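# Swing the refrigerator door wide open and leave it

## Task

Get the refrigerator door standing wide open and staying that way by itself. The door must not be flung open or banged shut, the robot must not topple or be left leaning, and an open door that stays open only because the robot is holding it does not count.

## Robot and tools

ROBOT. A Hello Robot Stretch 4, about 1.6 m tall: an omni-wheel base (rim within 0.23 m of the base origin), a lift sliding up a mast, one telescoping arm reaching forward, a wrist with yaw, pitch and roll, and a two-finger gripper with bendy steel fingers. There is a single arm, so every joint command is one flat set of named values.

FRAMES. Base frame: origin on the floor below the base centre, x ahead, y to the left, z up. hand_pose is reported in it and marks a point between the open fingertips; with all wrist joints at 0 its axes line up with the base frame's, though the printed position may be a little off. The odometry frame is the base frame as it stood when the scene began.

execute_actions(actions, cameras). actions is a list holding one action or none; an empty list only reports state and pictures. An action may contain "base", "joints", or both, plus optional "pace" and "contact_limits"; or it holds only {"end_of_arm": "enable_torque"}, which revives any wrist or gripper motor that shut itself off so it holds in place. All motions in an action begin together.
- base: exactly one key, each a relative move from where the base last measured itself. translate_m: straight drive in metres, forward positive, -2 to 2. strafe_m: sideways in metres, left positive, -2 to 2. rotate_rad: turn in place in radians, counter-clockwise (left) positive, -3.2 to 3.2.
- joints: absolute targets by name, not offsets. lift_m 0 to 1.2 m; arm_m 0 to 0.55 m (extension); wrist_yaw_rad -1.134 to 4.276 (0 straight ahead, positive turns left, 3.14 tucked back, past 3.4 the arm may block); wrist_pitch_rad -1.117 to 4.259 (0 level, 1.57 pointing down); wrist_roll_rad -1.117 to 4.259 (0 fingers side by side at equal height, positive clockwise viewed from behind); gripper_m -0.038 to 0.141 m fingertip gap (negative squeezes the tips together). Done tolerances: lift and arm ±0.004, yaw and roll ±0.02, pitch ±0.05, gripper ±0.004. Targets outside a joint range are clipped and the result notes it; any other bad value or unknown key rejects the whole call with no motion. One action lasts at most 15 s.
- pace: "slow", "default", "fast" or "max" (base up to 0.1/0.3/0.4/0.6 m/s and 1/2/3/4 rad/s; with lift above 0.2 these drop, to 0.3 m/s and 1 rad/s at full height).
- contact_limits: only arm_m, 0 (gentlest) to 0.75 (firmest), default 0.5; the arm halts when it pushes harder.
- cameras: list of head_camera, head_left_camera, head_right_camera, wrist_camera or all; omitted/null means all, [] means none. head_camera looks forward and down (turn the base to aim it); the left/right fisheyes look more steeply and show base and arm; wrist_camera looks along the fingers.
To unfold the wrist at the start, send lift_m 0.4 together with wrist_yaw_rad 0.

wait(seconds): 0 to 10 s, commands nothing, returns the same report.
zoom_image(camera, region): region [x0, y0, x1, y1] in pixels of that camera's latest full image, top-left origin, no larger than 504 by 504.
read_manual(section): only "licences"; no motion.
finished_scene(scene): ends the current scene by its number once the last command has been held; irreversible, reports success. Replying without a tool call ends everything.

READING RESULTS. base_status / joint_status: "done"; "off_target" (resting short, maybe still pushing); "contact_stop_at_<key>" (met resistance; that part goes slack, a slack lift can sag and slack wheels can roll); "limit_stop_at_<name>", e.g. own_body (self-collision, likely with tilted-up and rolled wrist) or tilt (leaning over 6 degrees: lift, arm and wheels go slack until upright); "torque_fault" (wrist motor overloaded and went limp until enable_torque). After a stop, the old target is dropped. A stop also cancels later motion calls in the same reply. A joint left out of an action may still be pushing toward an earlier target without the status showing it. on_its_own lists what happened uncommanded; its "held at" is the held target, not the position. lidar_m: 12 distances in metres, 30-degree sectors counter-clockwise from straight ahead (4th left, 7th behind, 10th right); "-" means nothing seen or closer than 0.25 m; sees from about 0.15 m up, misses glass and thin legs. wrist_depth_mm: 7x7 grid of median depths, 100 to 2000 mm, "-" invalid; the robot's own parts appear. base_odometry comes from wheel turns only, heading -3.142 to 3.142, left positive; if turned_by_wheels and turned_by_imu differ by over about 0.1 rad, the base bumped or slipped. base_tilt in degrees (forward and right positive) carries a fixed bias up to about 1.5. motor_effort is percent of max, positive toward higher joint values, peak in brackets; wheel motors positive means turning right. Gripper readings do not prove a grasp; a firm squeeze shows as a gripper effort change. Camera calibration lines give K and T_world_to_cam with base frame as world.

CAUTIONS. Open the door smoothly and at a gentle contact limit; never let it swing hard or fling shut. Avoid sustained pulling or pushing with a high gripper or high contact limit, and avoid driving or turning with heavy loads and arm extended past 0.2, which can tip the robot. Do not ram the gripper into surfaces with base or arm moves (torque faults). Before finishing, let go and back away so the door stays open without the robot's support.

Each tool is called as a command line: name --argument value for each argument, lists and objects as JSON in quotes; but a table of rows of numbers goes row by row, as --pt "numbers of a row", without its own name.

## Session

I'll start by looking at the current state and camera images.

execute_actions --actions '[]'

Scene clock: 0.00 s.
base_odometry: x=+0.000 y=+0.000 heading=+0.000 (m, m, rad; odometry frame)
turned_by_wheels: +0.000 (rad since the last result)
turned_by_imu: +0.000 (rad since the last result)
base_tilt: forward=+0.6 right=-0.5 (deg)
lidar_m: 0.94 1.01 1.43 1.50 1.60 2.27 3.01 3.03 1.63 2.21 2.32 1.77
base_status: not commanded
joint_positions: lift_m=+0.227 arm_m=+0.001 wrist_yaw_rad=+3.193 wrist_pitch_rad=-0.013 wrist_roll_rad=+0.015 gripper_m=+0.057
joint_status: not commanded
motor_effort: lift_m=+18 arm_m=+0 wrist_yaw_rad=+2 wrist_pitch_rad=-5 wrist_roll_rad=-2 gripper_m=-2 wheel_0=+0 wheel_1=+0 wheel_2=+0 (%)
hand_pose: x=-0.1206 y=+0.0724 z=+0.4087 quat_wxyz=(-0.026, +0.006, +0.007, +1.000) (m; base frame)
wrist_depth_mm: - 139 - - - - - / - 118 142 - - - - / - 116 138 - - - - / - 127 171 - - - - / 135 141 - - - - - / 1808 1983 1537 1921 222 1808 1756 / 1182 1138 1060 165 1025 1182 1160
pictures: head_camera, head_left_camera, head_right_camera, wrist_camera
Images, in order (width x height): head_camera 420x560, head_left_camera 420x672, head_right_camera 420x672, wrist_camera 616x392.

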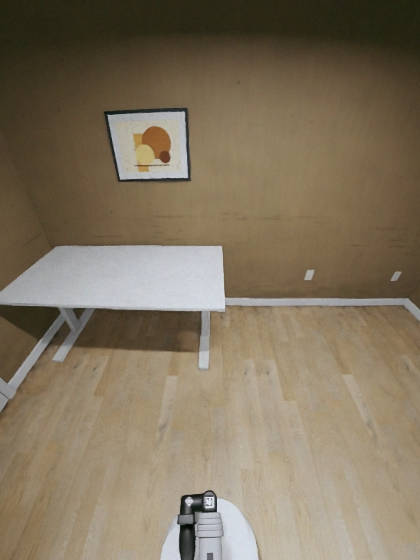

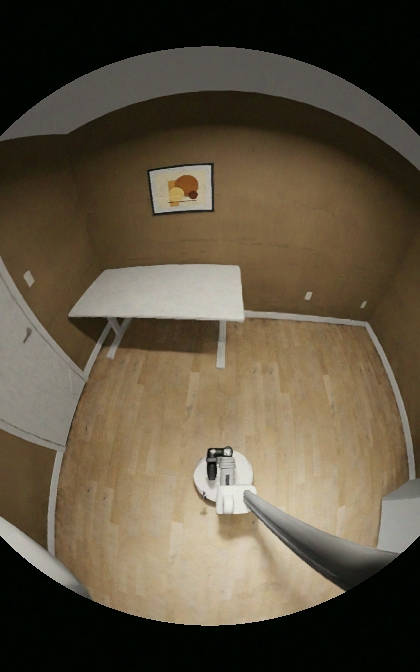

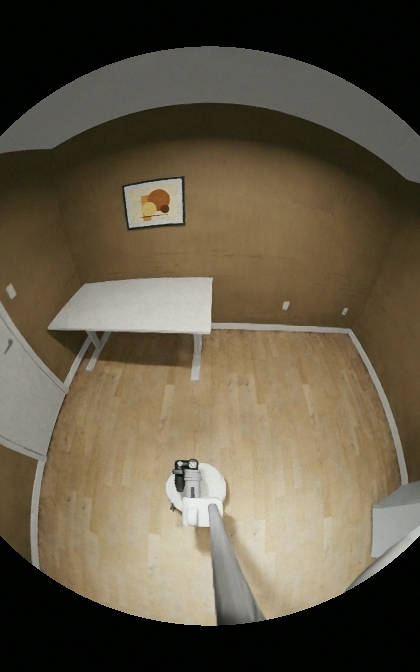

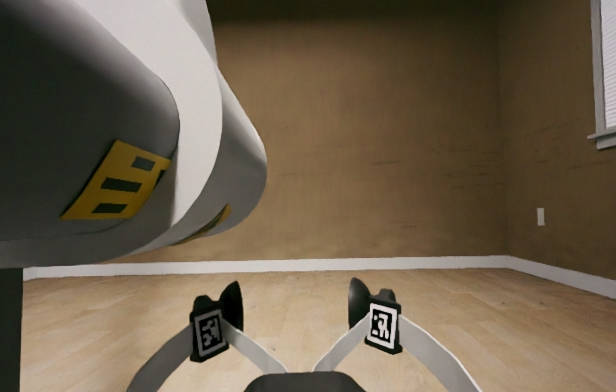

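execute_actions --actions '[{"base": {"rotate_rad": -2.0}, "joints": {"lift_m": 0.4, "wrist_yaw_rad": 0}, "pace": "fast"}]'

Scene clock: 4.27 s.
base_odometry: x=+0.000 y=+0.000 heading=-2.001 (m, m, rad; odometry frame)
turned_by_wheels: -2.001 (rad since the last result)
turned_by_imu: -2.013 (rad since the last result)
base_tilt: forward=+0.7 right=-0.5 (deg)
lidar_m: 1.67 2.19 2.23 1.75 0.94 1.03 1.53 1.49 1.64 2.43 2.97 2.83
base_status: done
joint_positions: lift_m=+0.400 arm_m=+0.001 wrist_yaw_rad=+0.000 wrist_pitch_rad=-0.013 wrist_roll_rad=+0.015 gripper_m=+0.057
joint_status: all done
motor_effort: lift_m=+21(20) arm_m=+0(0) wrist_yaw_rad=+0(5) wrist_pitch_rad=-5(4) wrist_roll_rad=-1(2) gripper_m=-3(1) wheel_0=-2(10) wheel_1=-2(10) wheel_2=-3(10) (%)
hand_pose: x=+0.4605 y=-0.0873 z=+0.5819 quat_wxyz=(+1.000, +0.007, -0.007, +0.000) (m; base frame)
wrist_depth_mm: 1756 1921 1808 1708 - - - / 1756 1921 1808 1618 - - - / 1756 1863 1808 1618 - - - / 1756 1863 1808 1618 - - - / 1708 1863 1863 1618 - - - / 1708 1863 1464 1618 222 - - / 1661 1576 1430 165 1397 1576 1537
pictures: head_camera, head_left_camera, head_right_camera, wrist_camera
camera_calibration (this result's frames):
wrist_camera: T_world_to_cam=[[-0.0417323, -0.998976, -0.0174998, -0.0651516], [0.0662533, 0.0147096, -0.997694, 0.622363], [0.99693, -0.0427955, 0.0655716, -0.275159], [0, 0, 0, 1]] pos_world=[0.230362, -0.0860152, 0.637831]
Images, in order (width x height): head_camera 420x560, head_left_camera 420x672, head_right_camera 420x672, wrist_camera 616x392.

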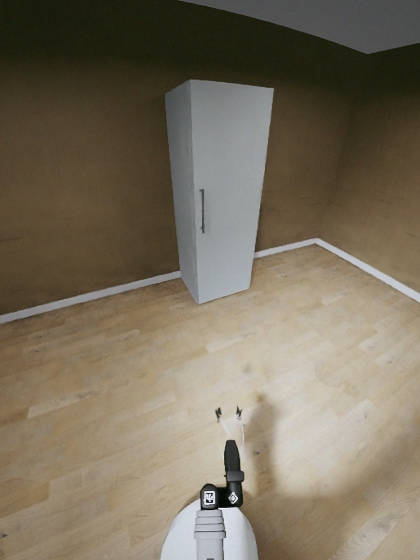

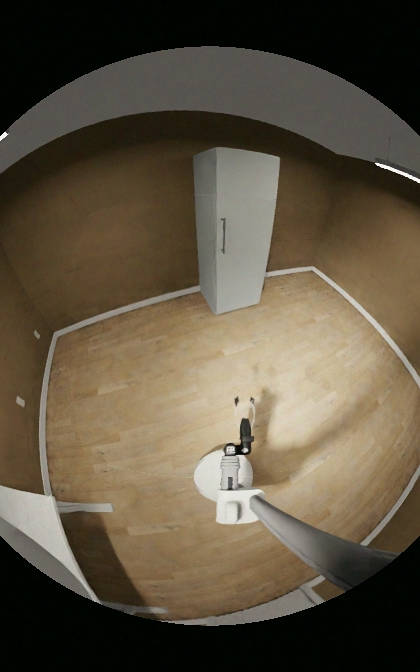

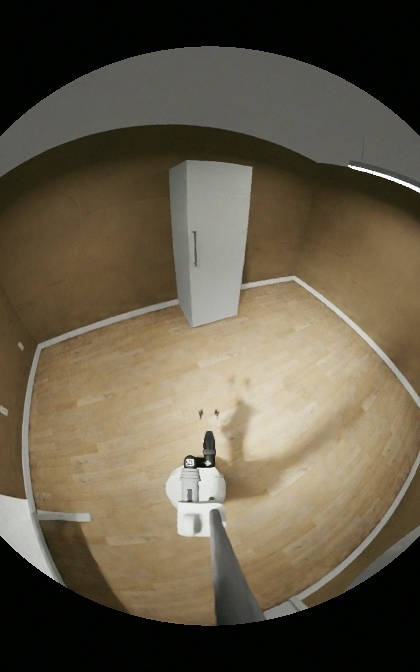

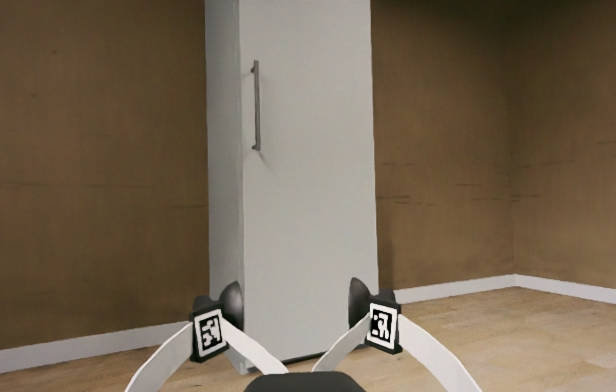

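zoom_image --camera "head_camera" --region '[140, 60, 300, 320]'

zoom_image --camera "wrist_camera" --region '[180, 0, 420, 392]'

Region (140, 60, 300, 320) of head_camera's 420x560 image, scaled by 1.938, with more detail than that image has; it fills the left 310 columns of this view, and the rest is white.

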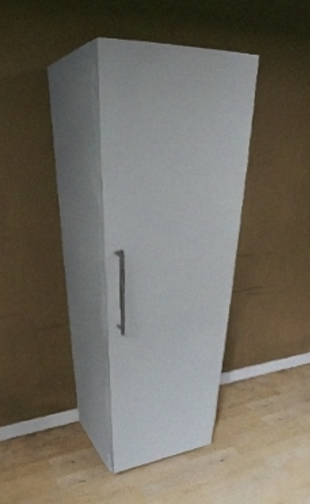

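Region (180, 0, 420, 392) of wrist_camera's 616x392 image, scaled by 1.286; it fills the left 309 columns of this view, and the rest is white.

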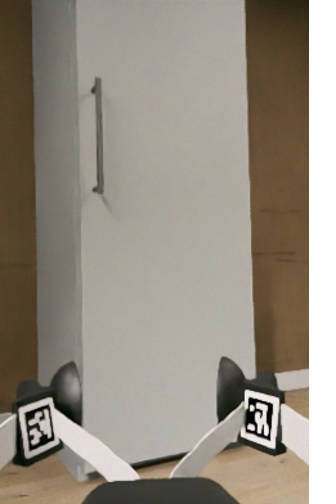

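execute_actions --actions '[{"base": {"rotate_rad": 0.43}, "joints": {"gripper_m": 0.09}, "pace": "max"}]' --cameras '["head_camera", "wrist_camera"]'

Scene clock: 78.73 s.
base_odometry: x=+0.000 y=+0.000 heading=-1.571 (m, m, rad; odometry frame)
turned_by_wheels: +0.430 (rad since the last result)
turned_by_imu: +0.433 (rad since the last result)
base_tilt: forward=+0.6 right=-0.5 (deg)
lidar_m: 2.21 2.29 1.81 0.94 0.98 1.45 1.47 1.58 2.20 2.98 3.07 1.64
base_status: done
joint_positions: lift_m=+0.400 arm_m=+0.001 wrist_yaw_rad=+0.000 wrist_pitch_rad=-0.013 wrist_roll_rad=+0.015 gripper_m=+0.090
joint_status: all done
motor_effort: lift_m=+20(20) arm_m=+0(0) wrist_yaw_rad=+0(0) wrist_pitch_rad=-4(5) wrist_roll_rad=-2(2) gripper_m=+1(2) wheel_0=+0(6) wheel_1=+0(7) wheel_2=+0(8) (%)
hand_pose: x=+0.4605 y=-0.0874 z=+0.5819 quat_wxyz=(+1.000, +0.007, -0.007, +0.000) (m; base frame)
wrist_depth_mm: - - - - - 1397 1430 / 1983 1983 - - - 1397 1430 / 1983 - - - - 1397 1430 / 1983 - 1983 - - 1397 1397 / 1983 1983 - 1983 - 1397 1397 / 1983 1983 1983 1983 218 1397 1397 / 1708 1499 1430 158 1499 1397 1366
pictures: head_camera, wrist_camera
camera_calibration (this result's frames):
wrist_camera: T_world_to_cam=[[-0.0419588, -0.998966, -0.0175007, -0.0651118], [0.0662735, 0.0146948, -0.997693, 0.622374], [0.996919, -0.0430218, 0.0655884, -0.275169], [0, 0, 0, 1]] pos_world=[0.230342, -0.0860284, 0.637847]
Images, in order (width x height): head_camera 420x560, wrist_camera 616x392.

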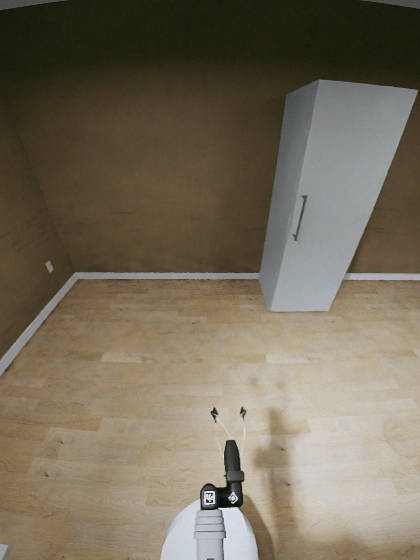

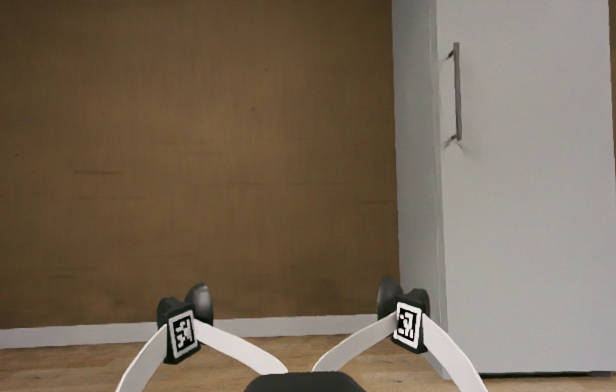

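execute_actions --actions '[{"base": {"strafe_m": -0.75}, "pace": "max"}]' --cameras '["head_camera", "wrist_camera"]'

Scene clock: 86.50 s.
base_odometry: x=-0.750 y=+0.000 heading=-1.571 (m, m, rad; odometry frame)
turned_by_wheels: +0.000 (rad since the last result)
turned_by_imu: +0.001 (rad since the last result)
base_tilt: forward=+0.6 right=-0.5 (deg)
lidar_m: 1.50 2.29 2.58 1.67 1.79 1.60 1.52 1.58 2.27 2.23 2.32 1.61
base_status: done
joint_positions: lift_m=+0.400 arm_m=+0.001 wrist_yaw_rad=+0.000 wrist_pitch_rad=-0.013 wrist_roll_rad=+0.015 gripper_m=+0.090
joint_status: not commanded
motor_effort: lift_m=+20(20) arm_m=+0(0) wrist_yaw_rad=+0(1) wrist_pitch_rad=-4(4) wrist_roll_rad=-2(2) gripper_m=-2(1) wheel_0=-2(13) wheel_1=+2(13) wheel_2=+0(1) (%)
hand_pose: x=+0.4605 y=-0.0874 z=+0.5820 quat_wxyz=(+1.000, +0.007, -0.007, +0.000) (m; base frame)
wrist_depth_mm: - 1983 1983 1366 1397 - - / 1983 - 1983 1366 1366 - - / 1983 1983 1983 1366 1397 - - / 1983 1983 1983 1336 1366 - - / 1921 1983 1983 1366 1397 - - / 1921 1983 1336 1336 218 - - / 1708 1464 1397 157 1336 1464 1618
pictures: head_camera, wrist_camera
camera_calibration (this result's frames):
wrist_camera: T_world_to_cam=[[-0.0420588, -0.998962, -0.0175008, -0.0650933], [0.0662775, 0.0146881, -0.997693, 0.622446], [0.996914, -0.0431217, 0.065591, -0.275175], [0, 0, 0, 1]] pos_world=[0.230334, -0.0860343, 0.63792]
Images, in order (width x height): head_camera 420x560, wrist_camera 616x392.

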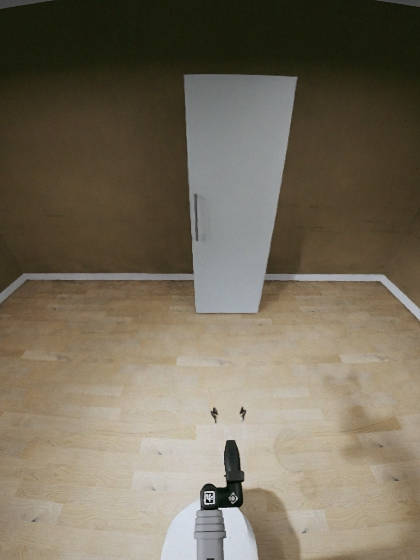

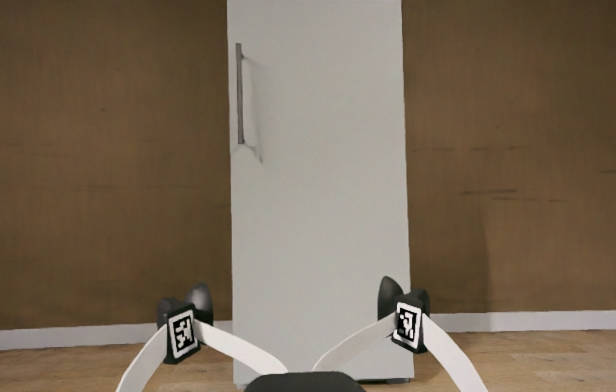

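execute_actions --actions '[{"base": {"translate_m": 0.66}, "joints": {"lift_m": 0.79, "arm_m": 0.2, "wrist_yaw_rad": 0.45}, "pace": "max"}]'

Scene clock: 97.47 s.
base_odometry: x=-0.750 y=-0.660 heading=-1.570 (m, m, rad; odometry frame)
turned_by_wheels: +0.000 (rad since the last result)
turned_by_imu: +0.000 (rad since the last result)
base_tilt: forward=+0.6 right=-0.5 (deg)
lidar_m: 0.82 1.57 2.24 2.17 1.79 2.24 2.19 2.30 2.32 2.24 2.12 0.92
base_status: done
joint_positions: lift_m=+0.790 arm_m=+0.199 wrist_yaw_rad=+0.450 wrist_pitch_rad=-0.013 wrist_roll_rad=+0.015 gripper_m=+0.090
joint_status: all done
motor_effort: lift_m=+20(27) arm_m=+6(7) wrist_yaw_rad=+1(10) wrist_pitch_rad=-4(4) wrist_roll_rad=-1(2) gripper_m=+0(1) wheel_0=+0(8) wheel_1=+0(7) wheel_2=+2(15) (%)
hand_pose: x=+0.6676 y=+0.0468 z=+0.9720 quat_wxyz=(+0.975, +0.009, -0.005, +0.223) (m; base frame)
wrist_depth_mm: 1756 1537 1336 1205 459 421 392 / 1756 1537 1336 1205 452 421 389 / 1708 1499 1336 1205 452 418 389 / 1756 1537 1336 1205 449 418 387 / 1756 1537 1336 1205 445 415 387 / 1708 1464 1281 1182 217 413 384 / 1708 1430 1281 158 445 402 382
pictures: head_camera, head_left_camera, head_right_camera, wrist_camera
camera_calibration (this result's frames):
wrist_camera: T_world_to_cam=[[0.396569, -0.917838, -0.0175065, -0.21216], [0.0534165, 0.042109, -0.997684, 1.00316], [0.91645, 0.394715, 0.0657268, -0.46837], [0, 0, 0, 1]] pos_world=[0.459788, -0.0520982, 1.0279]
Images, in order (width x height): head_camera 420x560, head_left_camera 420x672, head_right_camera 420x672, wrist_camera 616x392.

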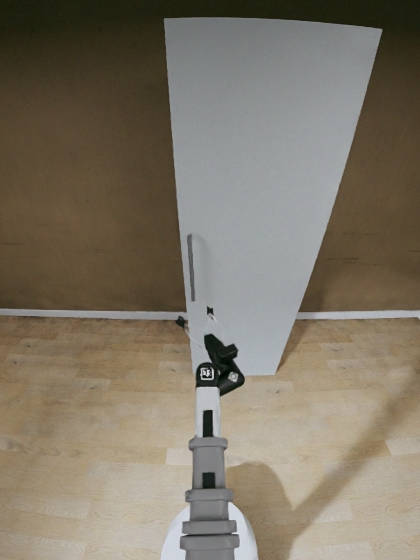

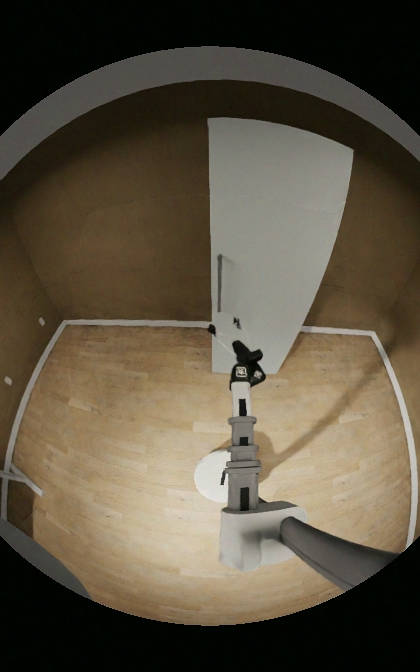

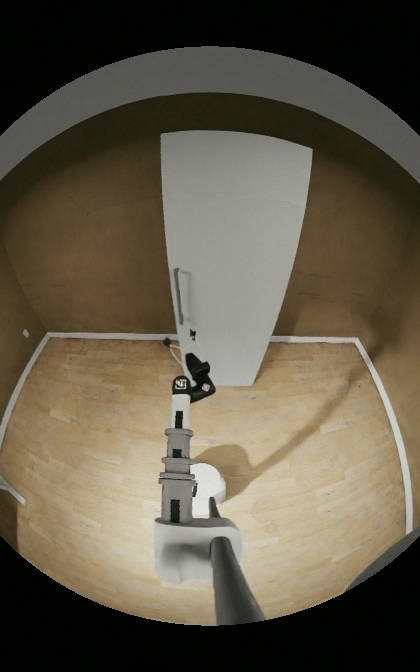

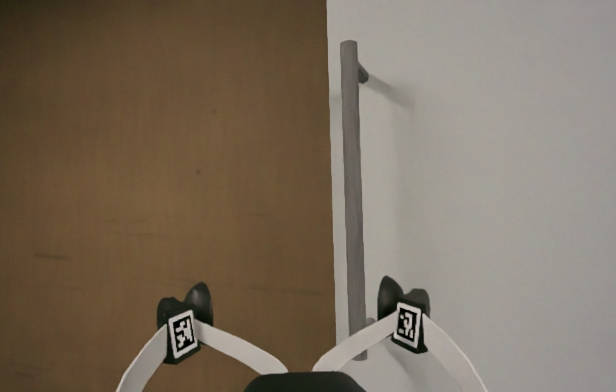

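execute_actions --actions '[{"joints": {"lift_m": 0.81, "arm_m": 0.375, "wrist_yaw_rad": 0.515, "gripper_m": 0.075}, "contact_limits": {"arm_m": 0.2}}]' --cameras '["head_camera", "wrist_camera"]'

Scene clock: 120.00 s.
base_odometry: x=-0.750 y=-0.660 heading=-1.570 (m, m, rad; odometry frame)
turned_by_wheels: +0.000 (rad since the last result)
turned_by_imu: +0.000 (rad since the last result)
base_tilt: forward=+0.6 right=-0.6 (deg)
lidar_m: 0.84 1.60 2.23 2.14 1.81 2.25 2.20 2.27 2.33 2.24 2.11 0.93
base_status: not commanded
joint_positions: lift_m=+0.810 arm_m=+0.374 wrist_yaw_rad=+0.515 wrist_pitch_rad=-0.013 wrist_roll_rad=+0.015 gripper_m=+0.075
joint_status: all done
motor_effort: lift_m=+21(22) arm_m=+6(9) wrist_yaw_rad=+2(4) wrist_pitch_rad=-4(5) wrist_roll_rad=-2(1) gripper_m=-1(1) wheel_0=+0(0) wheel_1=+0(0) wheel_2=+1(2) (%)
contact_limits: arm_m 0.2
hand_pose: x=+0.8389 y=+0.0660 z=+0.9918 quat_wxyz=(+0.967, +0.009, -0.004, +0.255) (m; base frame)
wrist_depth_mm: 1661 1366 1205 298 283 256 237 / 1618 1397 1205 303 282 255 236 / 1618 1397 1182 306 282 255 235 / 1618 1366 1182 304 281 253 235 / 1618 1366 1160 304 281 253 234 / 1618 1366 1098 304 214 253 234 / 1618 1336 1118 160 276 246 234
pictures: head_camera, wrist_camera
camera_calibration (this result's frames):
wrist_camera: T_world_to_cam=[[0.455331, -0.89015, -0.0175037, -0.313204], [0.0505063, 0.0454534, -0.997689, 1.0152], [0.888888, 0.453395, 0.0656545, -0.614911], [0, 0, 0, 1]] pos_world=[0.637925, -0.0461448, 1.04774]
Images, in order (width x height): head_camera 420x560, wrist_camera 616x392.

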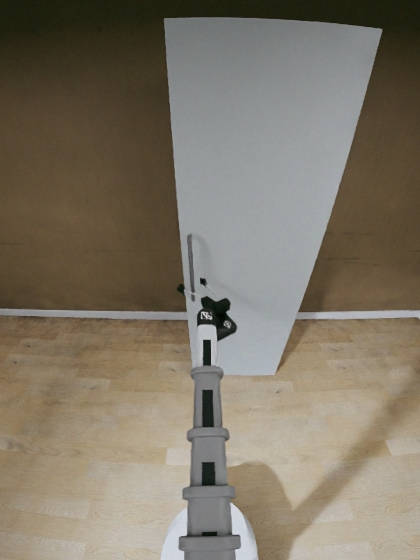

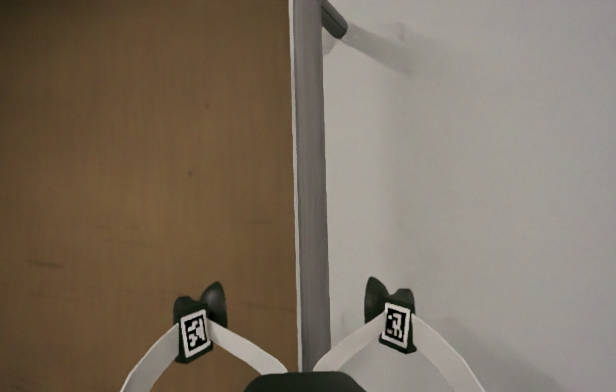

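zoom_image --camera "wrist_camera" --region '[160, 200, 440, 392]'

zoom_image --camera "head_camera" --region '[150, 220, 270, 350]'

Region (160, 200, 440, 392) of wrist_camera's 616x392 image, scaled by 1.800; it fills the top 346 rows of this view, and the rest is white.

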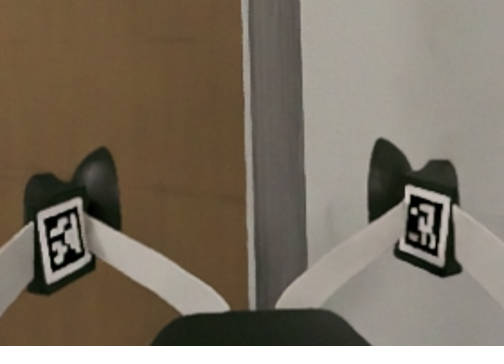

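Region (150, 220, 270, 350) of head_camera's 420x560 image, scaled by 3.877, with more detail than that image has; it fills the left 465 columns of this view, and the rest is white.

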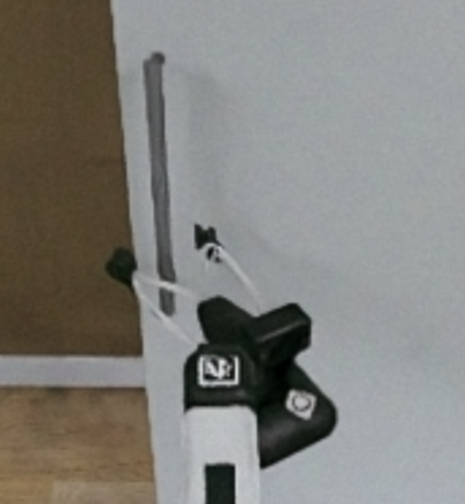

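execute_actions --actions '[{"joints": {"arm_m": 0.396, "gripper_m": -0.02}, "pace": "fast", "contact_limits": {"arm_m": 0.3}}]' --cameras '["head_camera", "wrist_camera"]'

Scene clock: 133.37 s.
base_odometry: x=-0.750 y=-0.660 heading=-1.570 (m, m, rad; odometry frame)
turned_by_wheels: +0.000 (rad since the last result)
turned_by_imu: +0.000 (rad since the last result)
base_tilt: forward=+0.6 right=-0.6 (deg)
lidar_m: 0.84 1.60 2.24 2.14 1.80 2.26 2.20 2.30 2.31 2.24 2.12 0.92
base_status: not commanded
joint_positions: lift_m=+0.810 arm_m=+0.396 wrist_yaw_rad=+0.516 wrist_pitch_rad=-0.013 wrist_roll_rad=+0.015 gripper_m=-0.019
joint_status: all done
motor_effort: lift_m=+22(21) arm_m=+2(7) wrist_yaw_rad=-1(5) wrist_pitch_rad=-5(5) wrist_roll_rad=-1(2) gripper_m=-22(18) wheel_0=+0(0) wheel_1=+0(0) wheel_2=+6(5) (%)
contact_limits: arm_m 0.3
hand_pose: x=+0.8606 y=+0.0661 z=+0.9917 quat_wxyz=(+0.967, +0.009, -0.004, +0.255) (m; base frame)
wrist_depth_mm: 1576 1366 1160 271 260 236 218 / 1618 1336 1160 277 260 234 216 / 1618 1336 1160 277 259 234 216 / 1576 1336 1160 276 258 233 216 / 1576 1308 1160 279 257 233 215 / 1576 1336 1118 211 246 232 215 / 1537 1308 180 202 245 223 214
pictures: head_camera, wrist_camera
camera_calibration (this result's frames):
wrist_camera: T_world_to_cam=[[0.455814, -0.889903, -0.0174951, -0.323381], [0.050295, 0.0453758, -0.997703, 1.01424], [0.888653, 0.453887, 0.0654406, -0.633883], [0, 0, 0, 1]] pos_world=[0.659693, -0.0460876, 1.04773]
Images, in order (width x height): head_camera 420x560, wrist_camera 616x392.

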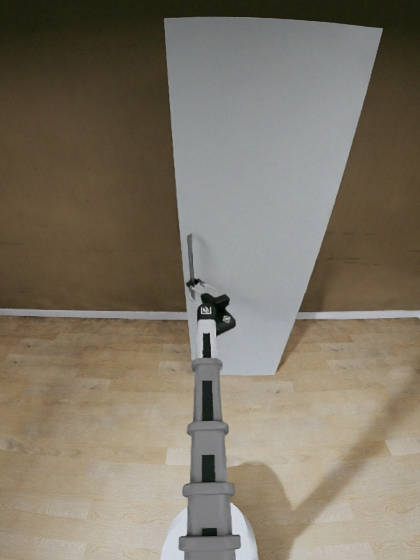

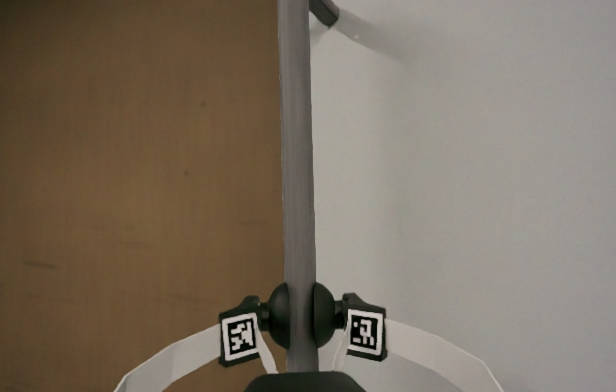

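zoom_image --camera "head_camera" --region '[160, 200, 360, 400]'

Region (160, 200, 360, 400) of head_camera's 420x560 image, scaled by 2.520, with more detail than that image has.

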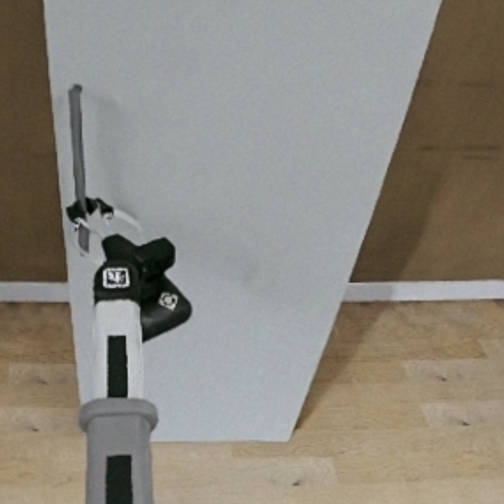

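execute_actions --actions '[{"base": {"strafe_m": -0.012}, "joints": {"arm_m": 0.296}, "pace": "slow"}]' --cameras '["head_camera", "wrist_camera"]'

Scene clock: 154.70 s.
base_odometry: x=-0.762 y=-0.660 heading=-1.570 (m, m, rad; odometry frame)
turned_by_wheels: +0.000 (rad since the last result)
turned_by_imu: +0.000 (rad since the last result)
base_tilt: forward=+0.6 right=-0.5 (deg)
lidar_m: 0.84 1.59 2.23 2.16 1.82 2.27 2.20 2.31 2.29 2.24 2.11 0.92
base_status: done
joint_positions: lift_m=+0.810 arm_m=+0.297 wrist_yaw_rad=+0.515 wrist_pitch_rad=-0.013 wrist_roll_rad=+0.015 gripper_m=-0.020
joint_status: all done
motor_effort: lift_m=+21(22) arm_m=-6(9) wrist_yaw_rad=+1(7) wrist_pitch_rad=-4(4) wrist_roll_rad=-2(2) gripper_m=-12(22) wheel_0=+1(9) wheel_1=-3(6) wheel_2=+3(9) (%)
hand_pose: x=+0.7622 y=+0.0660 z=+0.9918 quat_wxyz=(+0.967, +0.009, -0.004, +0.255) (m; base frame)
wrist_depth_mm: 1756 1499 1308 1138 362 327 300 / 1756 1499 1281 1118 362 325 301 / 1808 1499 1308 1118 359 325 301 / 1756 1464 1281 1118 359 324 300 / 1756 1499 1281 1118 357 322 298 / 1708 1464 1281 208 349 322 298 / 1756 1464 183 172 179 317 296
pictures: head_camera, wrist_camera
camera_calibration (this result's frames):
wrist_camera: T_world_to_cam=[[0.455356, -0.890138, -0.0174993, -0.278286], [0.0504167, 0.0454047, -0.997696, 1.01912], [0.888881, 0.453424, 0.0655531, -0.546612], [0, 0, 0, 1]] pos_world=[0.561211, -0.0461391, 1.04774]
Images, in order (width x height): head_camera 420x560, wrist_camera 616x392.

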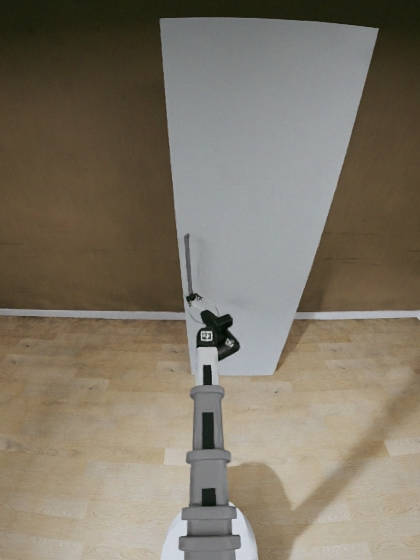

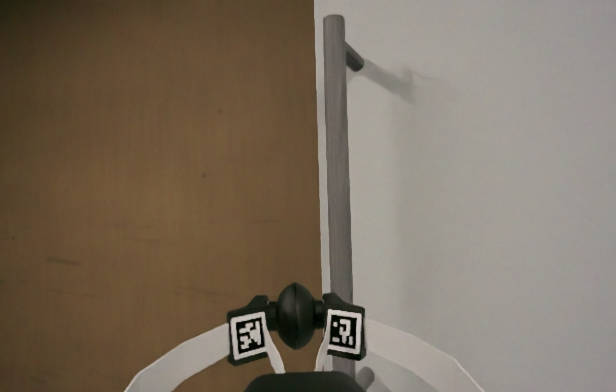

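execute_actions --actions '[{"base": {"strafe_m": 0.162}, "joints": {"wrist_yaw_rad": 0.0, "gripper_m": 0.06, "arm_m": 0.33}, "pace": "fast"}]' --cameras '["head_camera", "wrist_camera"]'

Scene clock: 193.13 s.
base_odometry: x=-0.600 y=-0.660 heading=-1.570 (m, m, rad; odometry frame)
turned_by_wheels: +0.000 (rad since the last result)
turned_by_imu: +0.000 (rad since the last result)
base_tilt: forward=+0.7 right=-0.6 (deg)
lidar_m: 0.85 1.60 2.23 2.16 1.66 2.25 2.19 2.30 2.49 2.40 2.12 0.91
base_status: done
joint_positions: lift_m=+0.810 arm_m=+0.329 wrist_yaw_rad=+0.000 wrist_pitch_rad=-0.013 wrist_roll_rad=+0.015 gripper_m=+0.060
joint_status: all done
motor_effort: lift_m=+21(21) arm_m=+6(8) wrist_yaw_rad=-1(6) wrist_pitch_rad=-4(4) wrist_roll_rad=-1(1) gripper_m=-2(12) wheel_0=+2(7) wheel_1=-1(11) wheel_2=+1(2) (%)
hand_pose: x=+0.7882 y=-0.0874 z=+0.9918 quat_wxyz=(+1.000, +0.007, -0.007, +0.000) (m; base frame)
wrist_depth_mm: 991 991 1008 368 370 373 375 / 991 991 991 366 366 370 373 / 976 991 991 362 366 368 373 / 976 991 991 362 364 366 370 / 976 976 976 359 362 364 366 / 976 976 355 357 216 362 364 / 960 976 355 163 357 362 364
pictures: head_camera, wrist_camera
camera_calibration (this result's frames):
wrist_camera: T_world_to_cam=[[-0.0419342, -0.998967, -0.0174995, -0.0441982], [0.0662527, 0.0146961, -0.997695, 1.00963], [0.996921, -0.0429969, 0.065568, -0.628808], [0, 0, 0, 1]] pos_world=[0.558128, -0.086027, 1.04776]
Images, in order (width x height): head_camera 420x560, wrist_camera 616x392.

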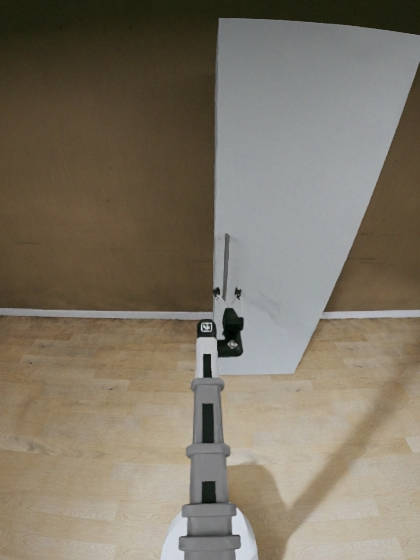

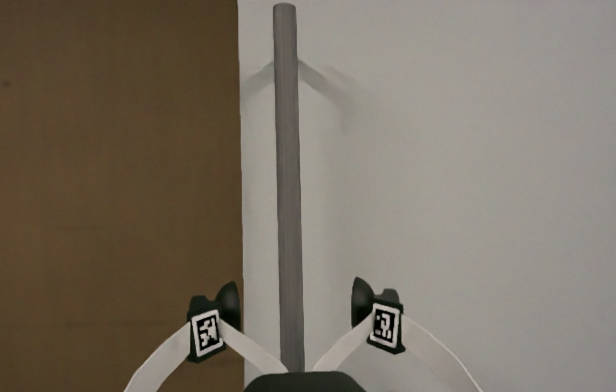

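execute_actions --actions '[{"joints": {"arm_m": 0.436}, "contact_limits": {"arm_m": 0.12}}]' --cameras '["head_camera", "wrist_camera"]'

Scene clock: 197.23 s.
base_odometry: x=-0.600 y=-0.660 heading=-1.570 (m, m, rad; odometry frame)
turned_by_wheels: +0.000 (rad since the last result)
turned_by_imu: +0.000 (rad since the last result)
base_tilt: forward=+0.6 right=-0.6 (deg)
lidar_m: 0.84 1.60 2.24 2.16 1.68 2.24 2.20 2.30 2.49 2.40 2.15 0.95
base_status: not commanded
joint_positions: lift_m=+0.810 arm_m=+0.435 wrist_yaw_rad=+0.000 wrist_pitch_rad=-0.013 wrist_roll_rad=+0.015 gripper_m=+0.060
joint_status: all done
motor_effort: lift_m=+21(21) arm_m=+6(8) wrist_yaw_rad=+0(0) wrist_pitch_rad=-4(4) wrist_roll_rad=-2(2) gripper_m=+0(2) wheel_0=+2(2) wheel_1=-1(1) wheel_2=+1(1) (%)
contact_limits: arm_m 0.12
hand_pose: x=+0.8943 y=-0.0874 z=+0.9918 quat_wxyz=(+1.000, +0.007, -0.007, +0.000) (m; base frame)
wrist_depth_mm: 891 891 258 258 260 263 264 / 891 891 891 257 259 260 263 / 878 878 891 256 258 259 262 / 878 878 878 254 256 258 259 / 866 878 866 253 255 257 257 / 866 866 251 251 216 255 256 / 854 866 249 163 252 254 255
pictures: head_camera, wrist_camera
camera_calibration (this result's frames):
wrist_camera: T_world_to_cam=[[-0.0420419, -0.998963, -0.0175021, -0.0396845], [0.0663162, 0.0146889, -0.997691, 1.00256], [0.996913, -0.0431055, 0.0656298, -0.734557], [0, 0, 0, 1]] pos_world=[0.664135, -0.0860333, 1.04776]
Images, in order (width x height): head_camera 420x560, wrist_camera 616x392.

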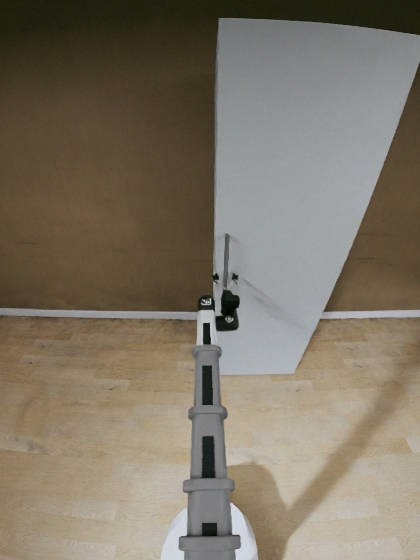

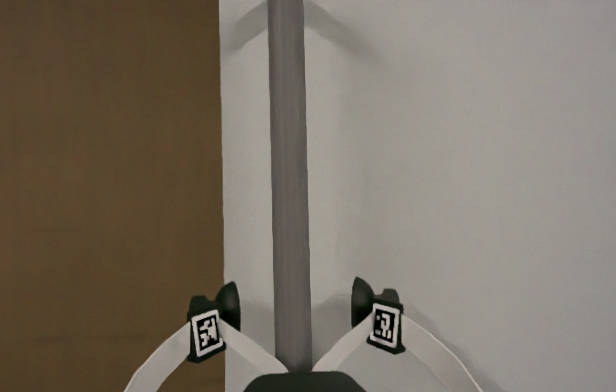

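execute_actions --actions '[{"joints": {"gripper_m": -0.038}}]' --cameras '["head_camera", "wrist_camera"]'

Scene clock: 201.23 s.
base_odometry: x=-0.600 y=-0.661 heading=-1.568 (m, m, rad; odometry frame)
turned_by_wheels: +0.002 (rad since the last result)
turned_by_imu: -0.025 (rad since the last result)
base_tilt: forward=+0.7 right=-0.4 (deg)
lidar_m: 0.84 1.58 2.18 2.31 1.67 2.18 2.20 2.27 2.50 2.40 2.15 0.92
base_status: not commanded
joint_positions: lift_m=+0.810 arm_m=+0.437 wrist_yaw_rad=+0.025 wrist_pitch_rad=-0.013 wrist_roll_rad=+0.015 gripper_m=-0.037
joint_status: all done
on_its_own: wrist_yaw_rad is at rest, and its effort (-71) is outside its rest range (-13 to +13)
motor_effort: lift_m=+21(21) arm_m=-6(6) wrist_yaw_rad=-71(73) wrist_pitch_rad=-5(6) wrist_roll_rad=-2(1) gripper_m=-23(30) wheel_0=+4(4) wheel_1=-1(1) wheel_2=+25(26) (%)
hand_pose: x=+0.8986 y=-0.0801 z=+0.9918 quat_wxyz=(+1.000, +0.007, -0.006, +0.013) (m; base frame)
wrist_depth_mm: 878 891 246 247 247 249 250 / 866 878 246 245 246 247 248 / 878 866 244 244 245 246 247 / 866 866 242 242 244 245 245 / 866 866 241 185 242 244 245 / 866 866 240 183 241 242 243 / 854 854 180 176 180 240 242
pictures: head_camera, wrist_camera
camera_calibration (this result's frames):
wrist_camera: T_world_to_cam=[[-0.0170031, -0.999702, -0.0175042, -0.0548123], [0.0659885, 0.0163465, -0.997686, 1.00262], [0.997676, -0.0181189, 0.0656909, -0.737314], [0, 0, 0, 1]] pos_world=[0.668507, -0.0845446, 1.04778]
Images, in order (width x height): head_camera 420x560, wrist_camera 616x392.

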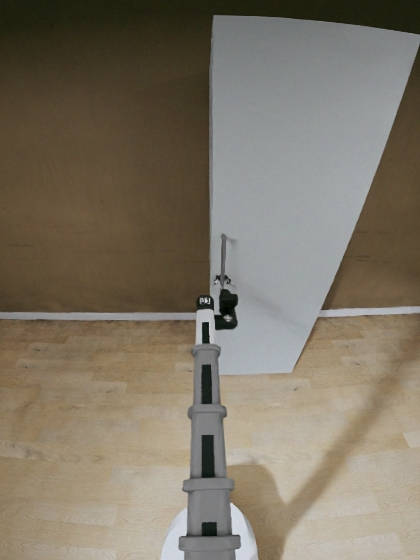

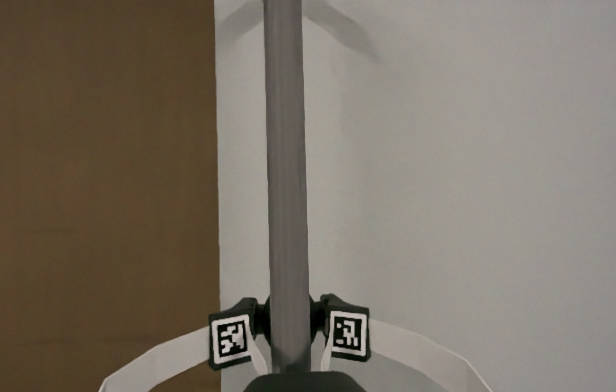

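execute_actions --actions '[{"joints": {"gripper_m": 0.05}}]' --cameras '["head_camera", "wrist_camera"]'

Scene clock: 266.73 s.
base_odometry: x=-0.600 y=-0.660 heading=-1.569 (m, m, rad; odometry frame)
turned_by_wheels: -0.002 (rad since the last result)
turned_by_imu: -0.002 (rad since the last result)
base_tilt: forward=+0.6 right=-0.3 (deg)
lidar_m: 0.85 1.59 2.22 2.30 1.66 2.18 2.20 2.29 2.51 2.40 2.17 0.93
base_status: not commanded
joint_positions: lift_m=+0.810 arm_m=+0.437 wrist_yaw_rad=+0.000 wrist_pitch_rad=-0.013 wrist_roll_rad=+0.015 gripper_m=+0.050
joint_status: all done
motor_effort: lift_m=+21(21) arm_m=-6(6) wrist_yaw_rad=+0(72) wrist_pitch_rad=-4(7) wrist_roll_rad=-2(1) gripper_m=-2(26) wheel_0=+3(9) wheel_1=+2(2) wheel_2=+4(26) (%)
hand_pose: x=+0.8965 y=-0.0873 z=+0.9918 quat_wxyz=(+1.000, +0.007, -0.007, +0.000) (m; base frame)
wrist_depth_mm: 866 878 251 254 257 260 264 / 866 878 249 253 256 260 263 / 854 866 248 251 254 258 260 / 854 866 248 250 253 257 259 / 854 854 246 249 252 255 258 / 854 854 193 247 251 254 257 / 842 854 187 167 248 252 255
pictures: head_camera, wrist_camera
camera_calibration (this result's frames):
wrist_camera: T_world_to_cam=[[-0.0417488, -0.998975, -0.0174999, -0.0397713], [0.0662572, 0.0147085, -0.997694, 1.00247], [0.996929, -0.042812, 0.0655752, -0.736728], [0, 0, 0, 1]] pos_world=[0.666385, -0.0860161, 1.04777]
Images, in order (width x height): head_camera 420x560, wrist_camera 616x392.

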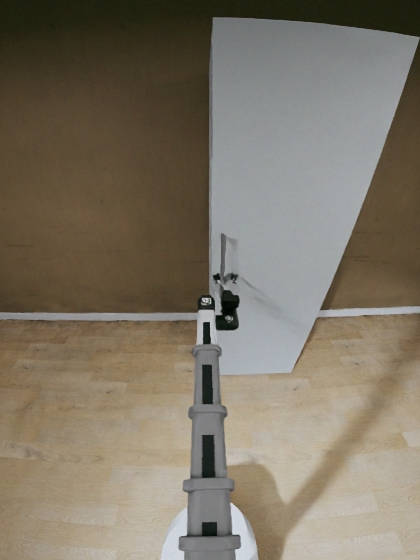

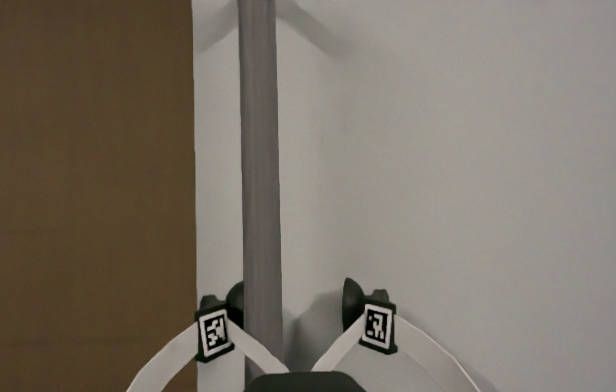

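execute_actions --actions '[{"joints": {"gripper_m": 0.12, "arm_m": 0.23, "wrist_yaw_rad": 0.05}}]' --cameras '[]'

execute_actions --actions '[{"base": {"rotate_rad": -0.5}, "joints": {"wrist_yaw_rad": 0.62, "lift_m": 0.768}, "pace": "fast"}]' --cameras '[]'

execute_actions --actions '[{"base": {"strafe_m": 0.272}, "pace": "fast"}]' --cameras '["head_camera", "wrist_camera"]'

Scene clock: 279.97 s.
base_odometry: x=-0.600 y=-0.660 heading=-1.569 (m, m, rad; odometry frame)
turned_by_wheels: +0.000 (rad since the last result)
turned_by_imu: +0.000 (rad since the last result)
base_tilt: forward=+0.6 right=-0.5 (deg)
lidar_m: 0.84 1.57 2.16 2.30 1.65 2.18 2.19 2.28 2.50 2.40 2.15 0.93
base_status: not commanded
joint_positions: lift_m=+0.810 arm_m=+0.231 wrist_yaw_rad=+0.050 wrist_pitch_rad=-0.013 wrist_roll_rad=+0.015 gripper_m=+0.120
joint_status: all done
motor_effort: lift_m=+21(21) arm_m=-6(6) wrist_yaw_rad=-1(6) wrist_pitch_rad=-4(5) wrist_roll_rad=-2(1) gripper_m=+1(1) wheel_0=+3(3) wheel_1=+2(2) wheel_2=+3(3) (%)
hand_pose: x=+0.6945 y=-0.0729 z=+0.9918 quat_wxyz=(+1.000, +0.007, -0.006, +0.025) (m; base frame)
wrist_depth_mm: 1118 1098 1118 462 459 462 459 / 1098 1098 1098 459 459 462 459 / 1098 1098 1098 455 455 455 455 / 1078 1078 1078 452 455 452 455 / 1078 1078 1078 452 452 452 452 / 1078 1060 1060 449 445 449 449 / 1078 1060 1078 152 445 445 445
pictures: none
No camera images: the call's "cameras" was empty. Leave "cameras" out to get every camera's image.

Scene clock: 281.20 s.
base_odometry: x=-0.600 y=-0.660 heading=-2.069 (m, m, rad; odometry frame)
turned_by_wheels: -0.500 (rad since the last result)
turned_by_imu: -0.503 (rad since the last result)
base_tilt: forward=+0.5 right=-0.5 (deg)
lidar_m: 0.92 0.84 1.59 2.22 2.24 1.67 2.25 2.20 2.28 2.48 2.41 2.13
base_status: done
joint_positions: lift_m=+0.768 arm_m=+0.231 wrist_yaw_rad=+0.620 wrist_pitch_rad=-0.013 wrist_roll_rad=+0.015 gripper_m=+0.120
joint_status: all done
motor_effort: lift_m=+17(20) arm_m=-6(6) wrist_yaw_rad=+3(1) wrist_pitch_rad=-4(5) wrist_roll_rad=-2(2) gripper_m=+1(2) wheel_0=-1(7) wheel_1=+1(8) wheel_2=-1(8) (%)
hand_pose: x=+0.6876 y=+0.0964 z=+0.9502 quat_wxyz=(+0.952, +0.009, -0.004, +0.305) (m; base frame)
wrist_depth_mm: 1205 1182 517 508 500 492 488 / 1182 1182 508 504 496 488 484 / 1182 1160 508 500 496 488 480 / 1182 1182 508 500 492 484 480 / 1182 1182 504 496 488 480 480 / 1182 1160 500 492 484 480 477 / 1182 504 496 152 484 477 473
pictures: none
No camera images: the call's "cameras" was empty. Leave "cameras" out to get every camera's image.

Scene clock: 283.10 s.
base_odometry: x=-0.361 y=-0.790 heading=-2.069 (m, m, rad; odometry frame)
turned_by_wheels: +0.000 (rad since the last result)
turned_by_imu: -0.001 (rad since the last result)
base_tilt: forward=+0.6 right=-0.5 (deg)
lidar_m: 0.76 1.10 1.46 2.04 2.07 1.50 1.94 2.31 2.45 2.73 2.62 1.07
base_status: done
joint_positions: lift_m=+0.768 arm_m=+0.231 wrist_yaw_rad=+0.620 wrist_pitch_rad=-0.013 wrist_roll_rad=+0.015 gripper_m=+0.120
joint_status: not commanded
motor_effort: lift_m=+18(18) arm_m=-6(6) wrist_yaw_rad=+0(1) wrist_pitch_rad=-4(4) wrist_roll_rad=-1(2) gripper_m=+0(0) wheel_0=+0(11) wheel_1=+0(12) wheel_2=+0(1) (%)
hand_pose: x=+0.6875 y=+0.0965 z=+0.9501 quat_wxyz=(+0.952, +0.009, -0.004, +0.305) (m; base frame)
wrist_depth_mm: 1060 1042 1042 1025 364 362 357 / 1060 1042 1025 1025 362 362 355 / 1060 1025 1025 1008 362 357 353 / 1042 1025 1008 1008 359 355 351 / 1042 1025 1008 991 357 353 349 / 1025 1025 1008 991 296 349 347 / 1025 1008 991 152 351 349 347
pictures: head_camera, wrist_camera
camera_calibration (this result's frames):
wrist_camera: T_world_to_cam=[[0.546148, -0.837506, -0.0175, -0.285415], [0.0453952, 0.0504499, -0.997694, 0.982881], [0.836458, 0.544095, 0.0655719, -0.464077], [0, 0, 0, 1]] pos_world=[0.499441, -0.036121, 1.00605]
Images, in order (width x height): head_camera 420x560, wrist_camera 616x392.

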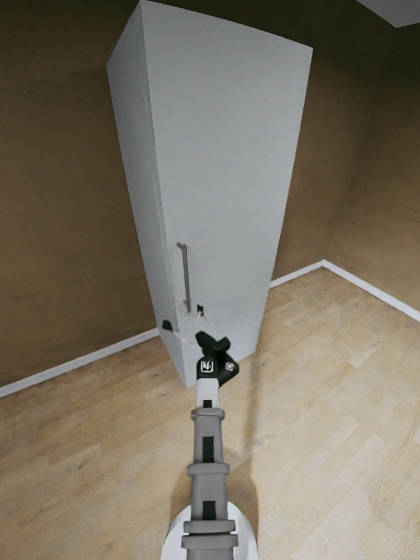

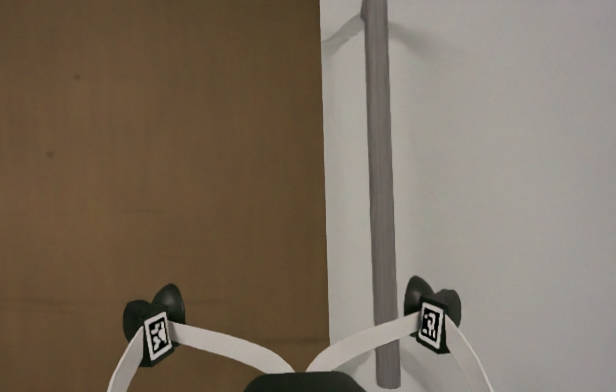

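execute_actions --actions '[{"base": {"translate_m": 0.121}, "pace": "slow"}]' --cameras '["head_camera", "wrist_camera"]'

Scene clock: 305.40 s.
base_odometry: x=-0.419 y=-0.897 heading=-2.069 (m, m, rad; odometry frame)
turned_by_wheels: +0.000 (rad since the last result)
turned_by_imu: +0.000 (rad since the last result)
base_tilt: forward=+0.5 right=-0.4 (deg)
lidar_m: 0.63 0.83 1.34 1.87 2.12 1.60 2.00 2.42 2.52 2.68 2.59 0.92
base_status: done
joint_positions: lift_m=+0.768 arm_m=+0.231 wrist_yaw_rad=+0.620 wrist_pitch_rad=-0.013 wrist_roll_rad=+0.015 gripper_m=+0.120
joint_status: not commanded
motor_effort: lift_m=+17(18) arm_m=-6(6) wrist_yaw_rad=+1(1) wrist_pitch_rad=-4(5) wrist_roll_rad=-2(2) gripper_m=+1(1) wheel_0=+2(6) wheel_1=+2(5) wheel_2=-3(7) (%)
hand_pose: x=+0.6875 y=+0.0965 z=+0.9501 quat_wxyz=(+0.952, +0.009, -0.004, +0.305) (m; base frame)
wrist_depth_mm: 946 946 917 260 259 255 252 / 946 931 917 259 257 254 251 / 931 931 917 257 256 253 250 / 931 917 904 257 255 251 248 / 931 917 904 256 254 250 247 / 917 904 891 254 251 247 246 / 917 891 904 152 251 247 245
pictures: head_camera, wrist_camera
camera_calibration (this result's frames):
wrist_camera: T_world_to_cam=[[0.546148, -0.837506, -0.0174998, -0.285414], [0.0453952, 0.0504497, -0.997694, 0.982881], [0.836458, 0.544095, 0.0655718, -0.464075], [0, 0, 0, 1]] pos_world=[0.499439, -0.0361211, 1.00605]
Images, in order (width x height): head_camera 420x560, wrist_camera 616x392.

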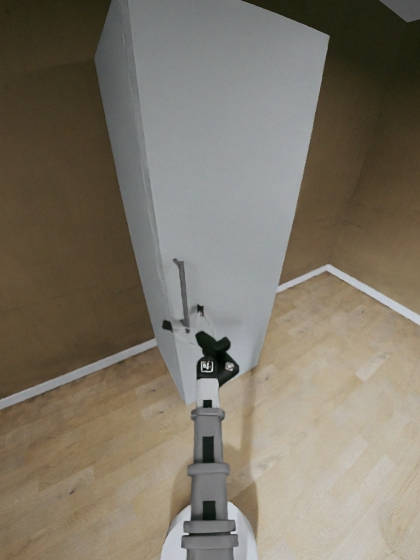

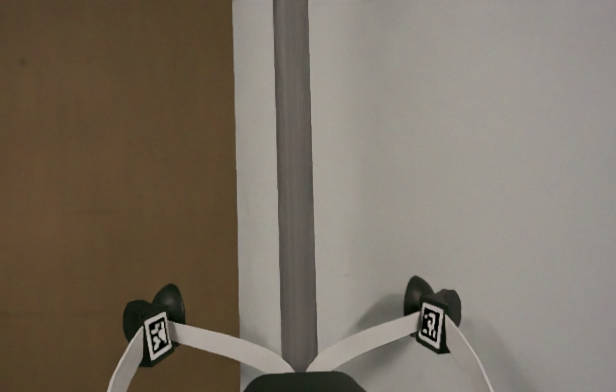

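execute_actions --actions '[{"joints": {"gripper_m": -0.038}}]' --cameras '["head_camera", "wrist_camera"]'

Scene clock: 312.33 s.
base_odometry: x=-0.419 y=-0.897 heading=-2.068 (m, m, rad; odometry frame)
turned_by_wheels: +0.001 (rad since the last result)
turned_by_imu: +0.001 (rad since the last result)
base_tilt: forward=+0.6 right=-0.5 (deg)
lidar_m: 0.65 0.85 1.35 1.87 2.12 1.59 1.98 2.40 2.51 2.67 2.58 0.92
base_status: not commanded
joint_positions: lift_m=+0.768 arm_m=+0.231 wrist_yaw_rad=+0.624 wrist_pitch_rad=-0.012 wrist_roll_rad=+0.015 gripper_m=-0.037
joint_status: all done
motor_effort: lift_m=+18(18) arm_m=-6(6) wrist_yaw_rad=-10(10) wrist_pitch_rad=-6(8) wrist_roll_rad=-1(2) gripper_m=-25(27) wheel_0=+3(3) wheel_1=+0(1) wheel_2=+14(14) (%)
hand_pose: x=+0.6872 y=+0.0975 z=+0.9498 quat_wxyz=(+0.952, +0.009, -0.004, +0.307) (m; base frame)
wrist_depth_mm: 946 931 917 256 253 250 246 / 946 931 917 255 253 249 245 / 946 931 917 254 251 248 244 / 931 917 904 253 250 247 243 / 931 917 904 250 248 246 242 / 931 917 891 193 246 244 240 / 931 904 177 188 244 156 239
pictures: head_camera, wrist_camera
camera_calibration (this result's frames):
wrist_camera: T_world_to_cam=[[0.549315, -0.835433, -0.0174655, -0.28672], [0.0445296, 0.050138, -0.997749, 0.983281], [0.834428, 0.547301, 0.064743, -0.462476], [0, 0, 0, 1]] pos_world=[0.499617, -0.0357214, 1.006]
Images, in order (width x height): head_camera 420x560, wrist_camera 616x392.

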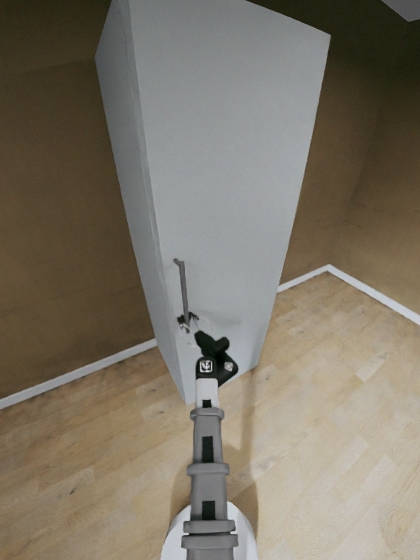

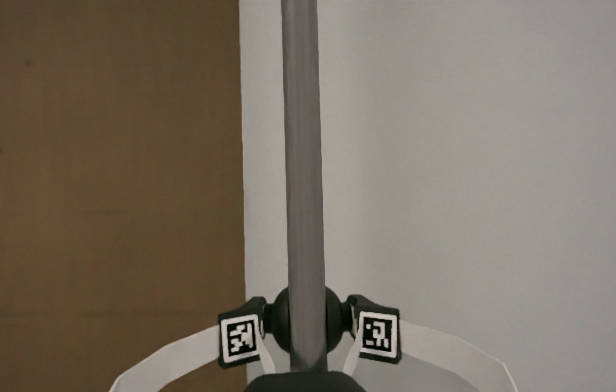

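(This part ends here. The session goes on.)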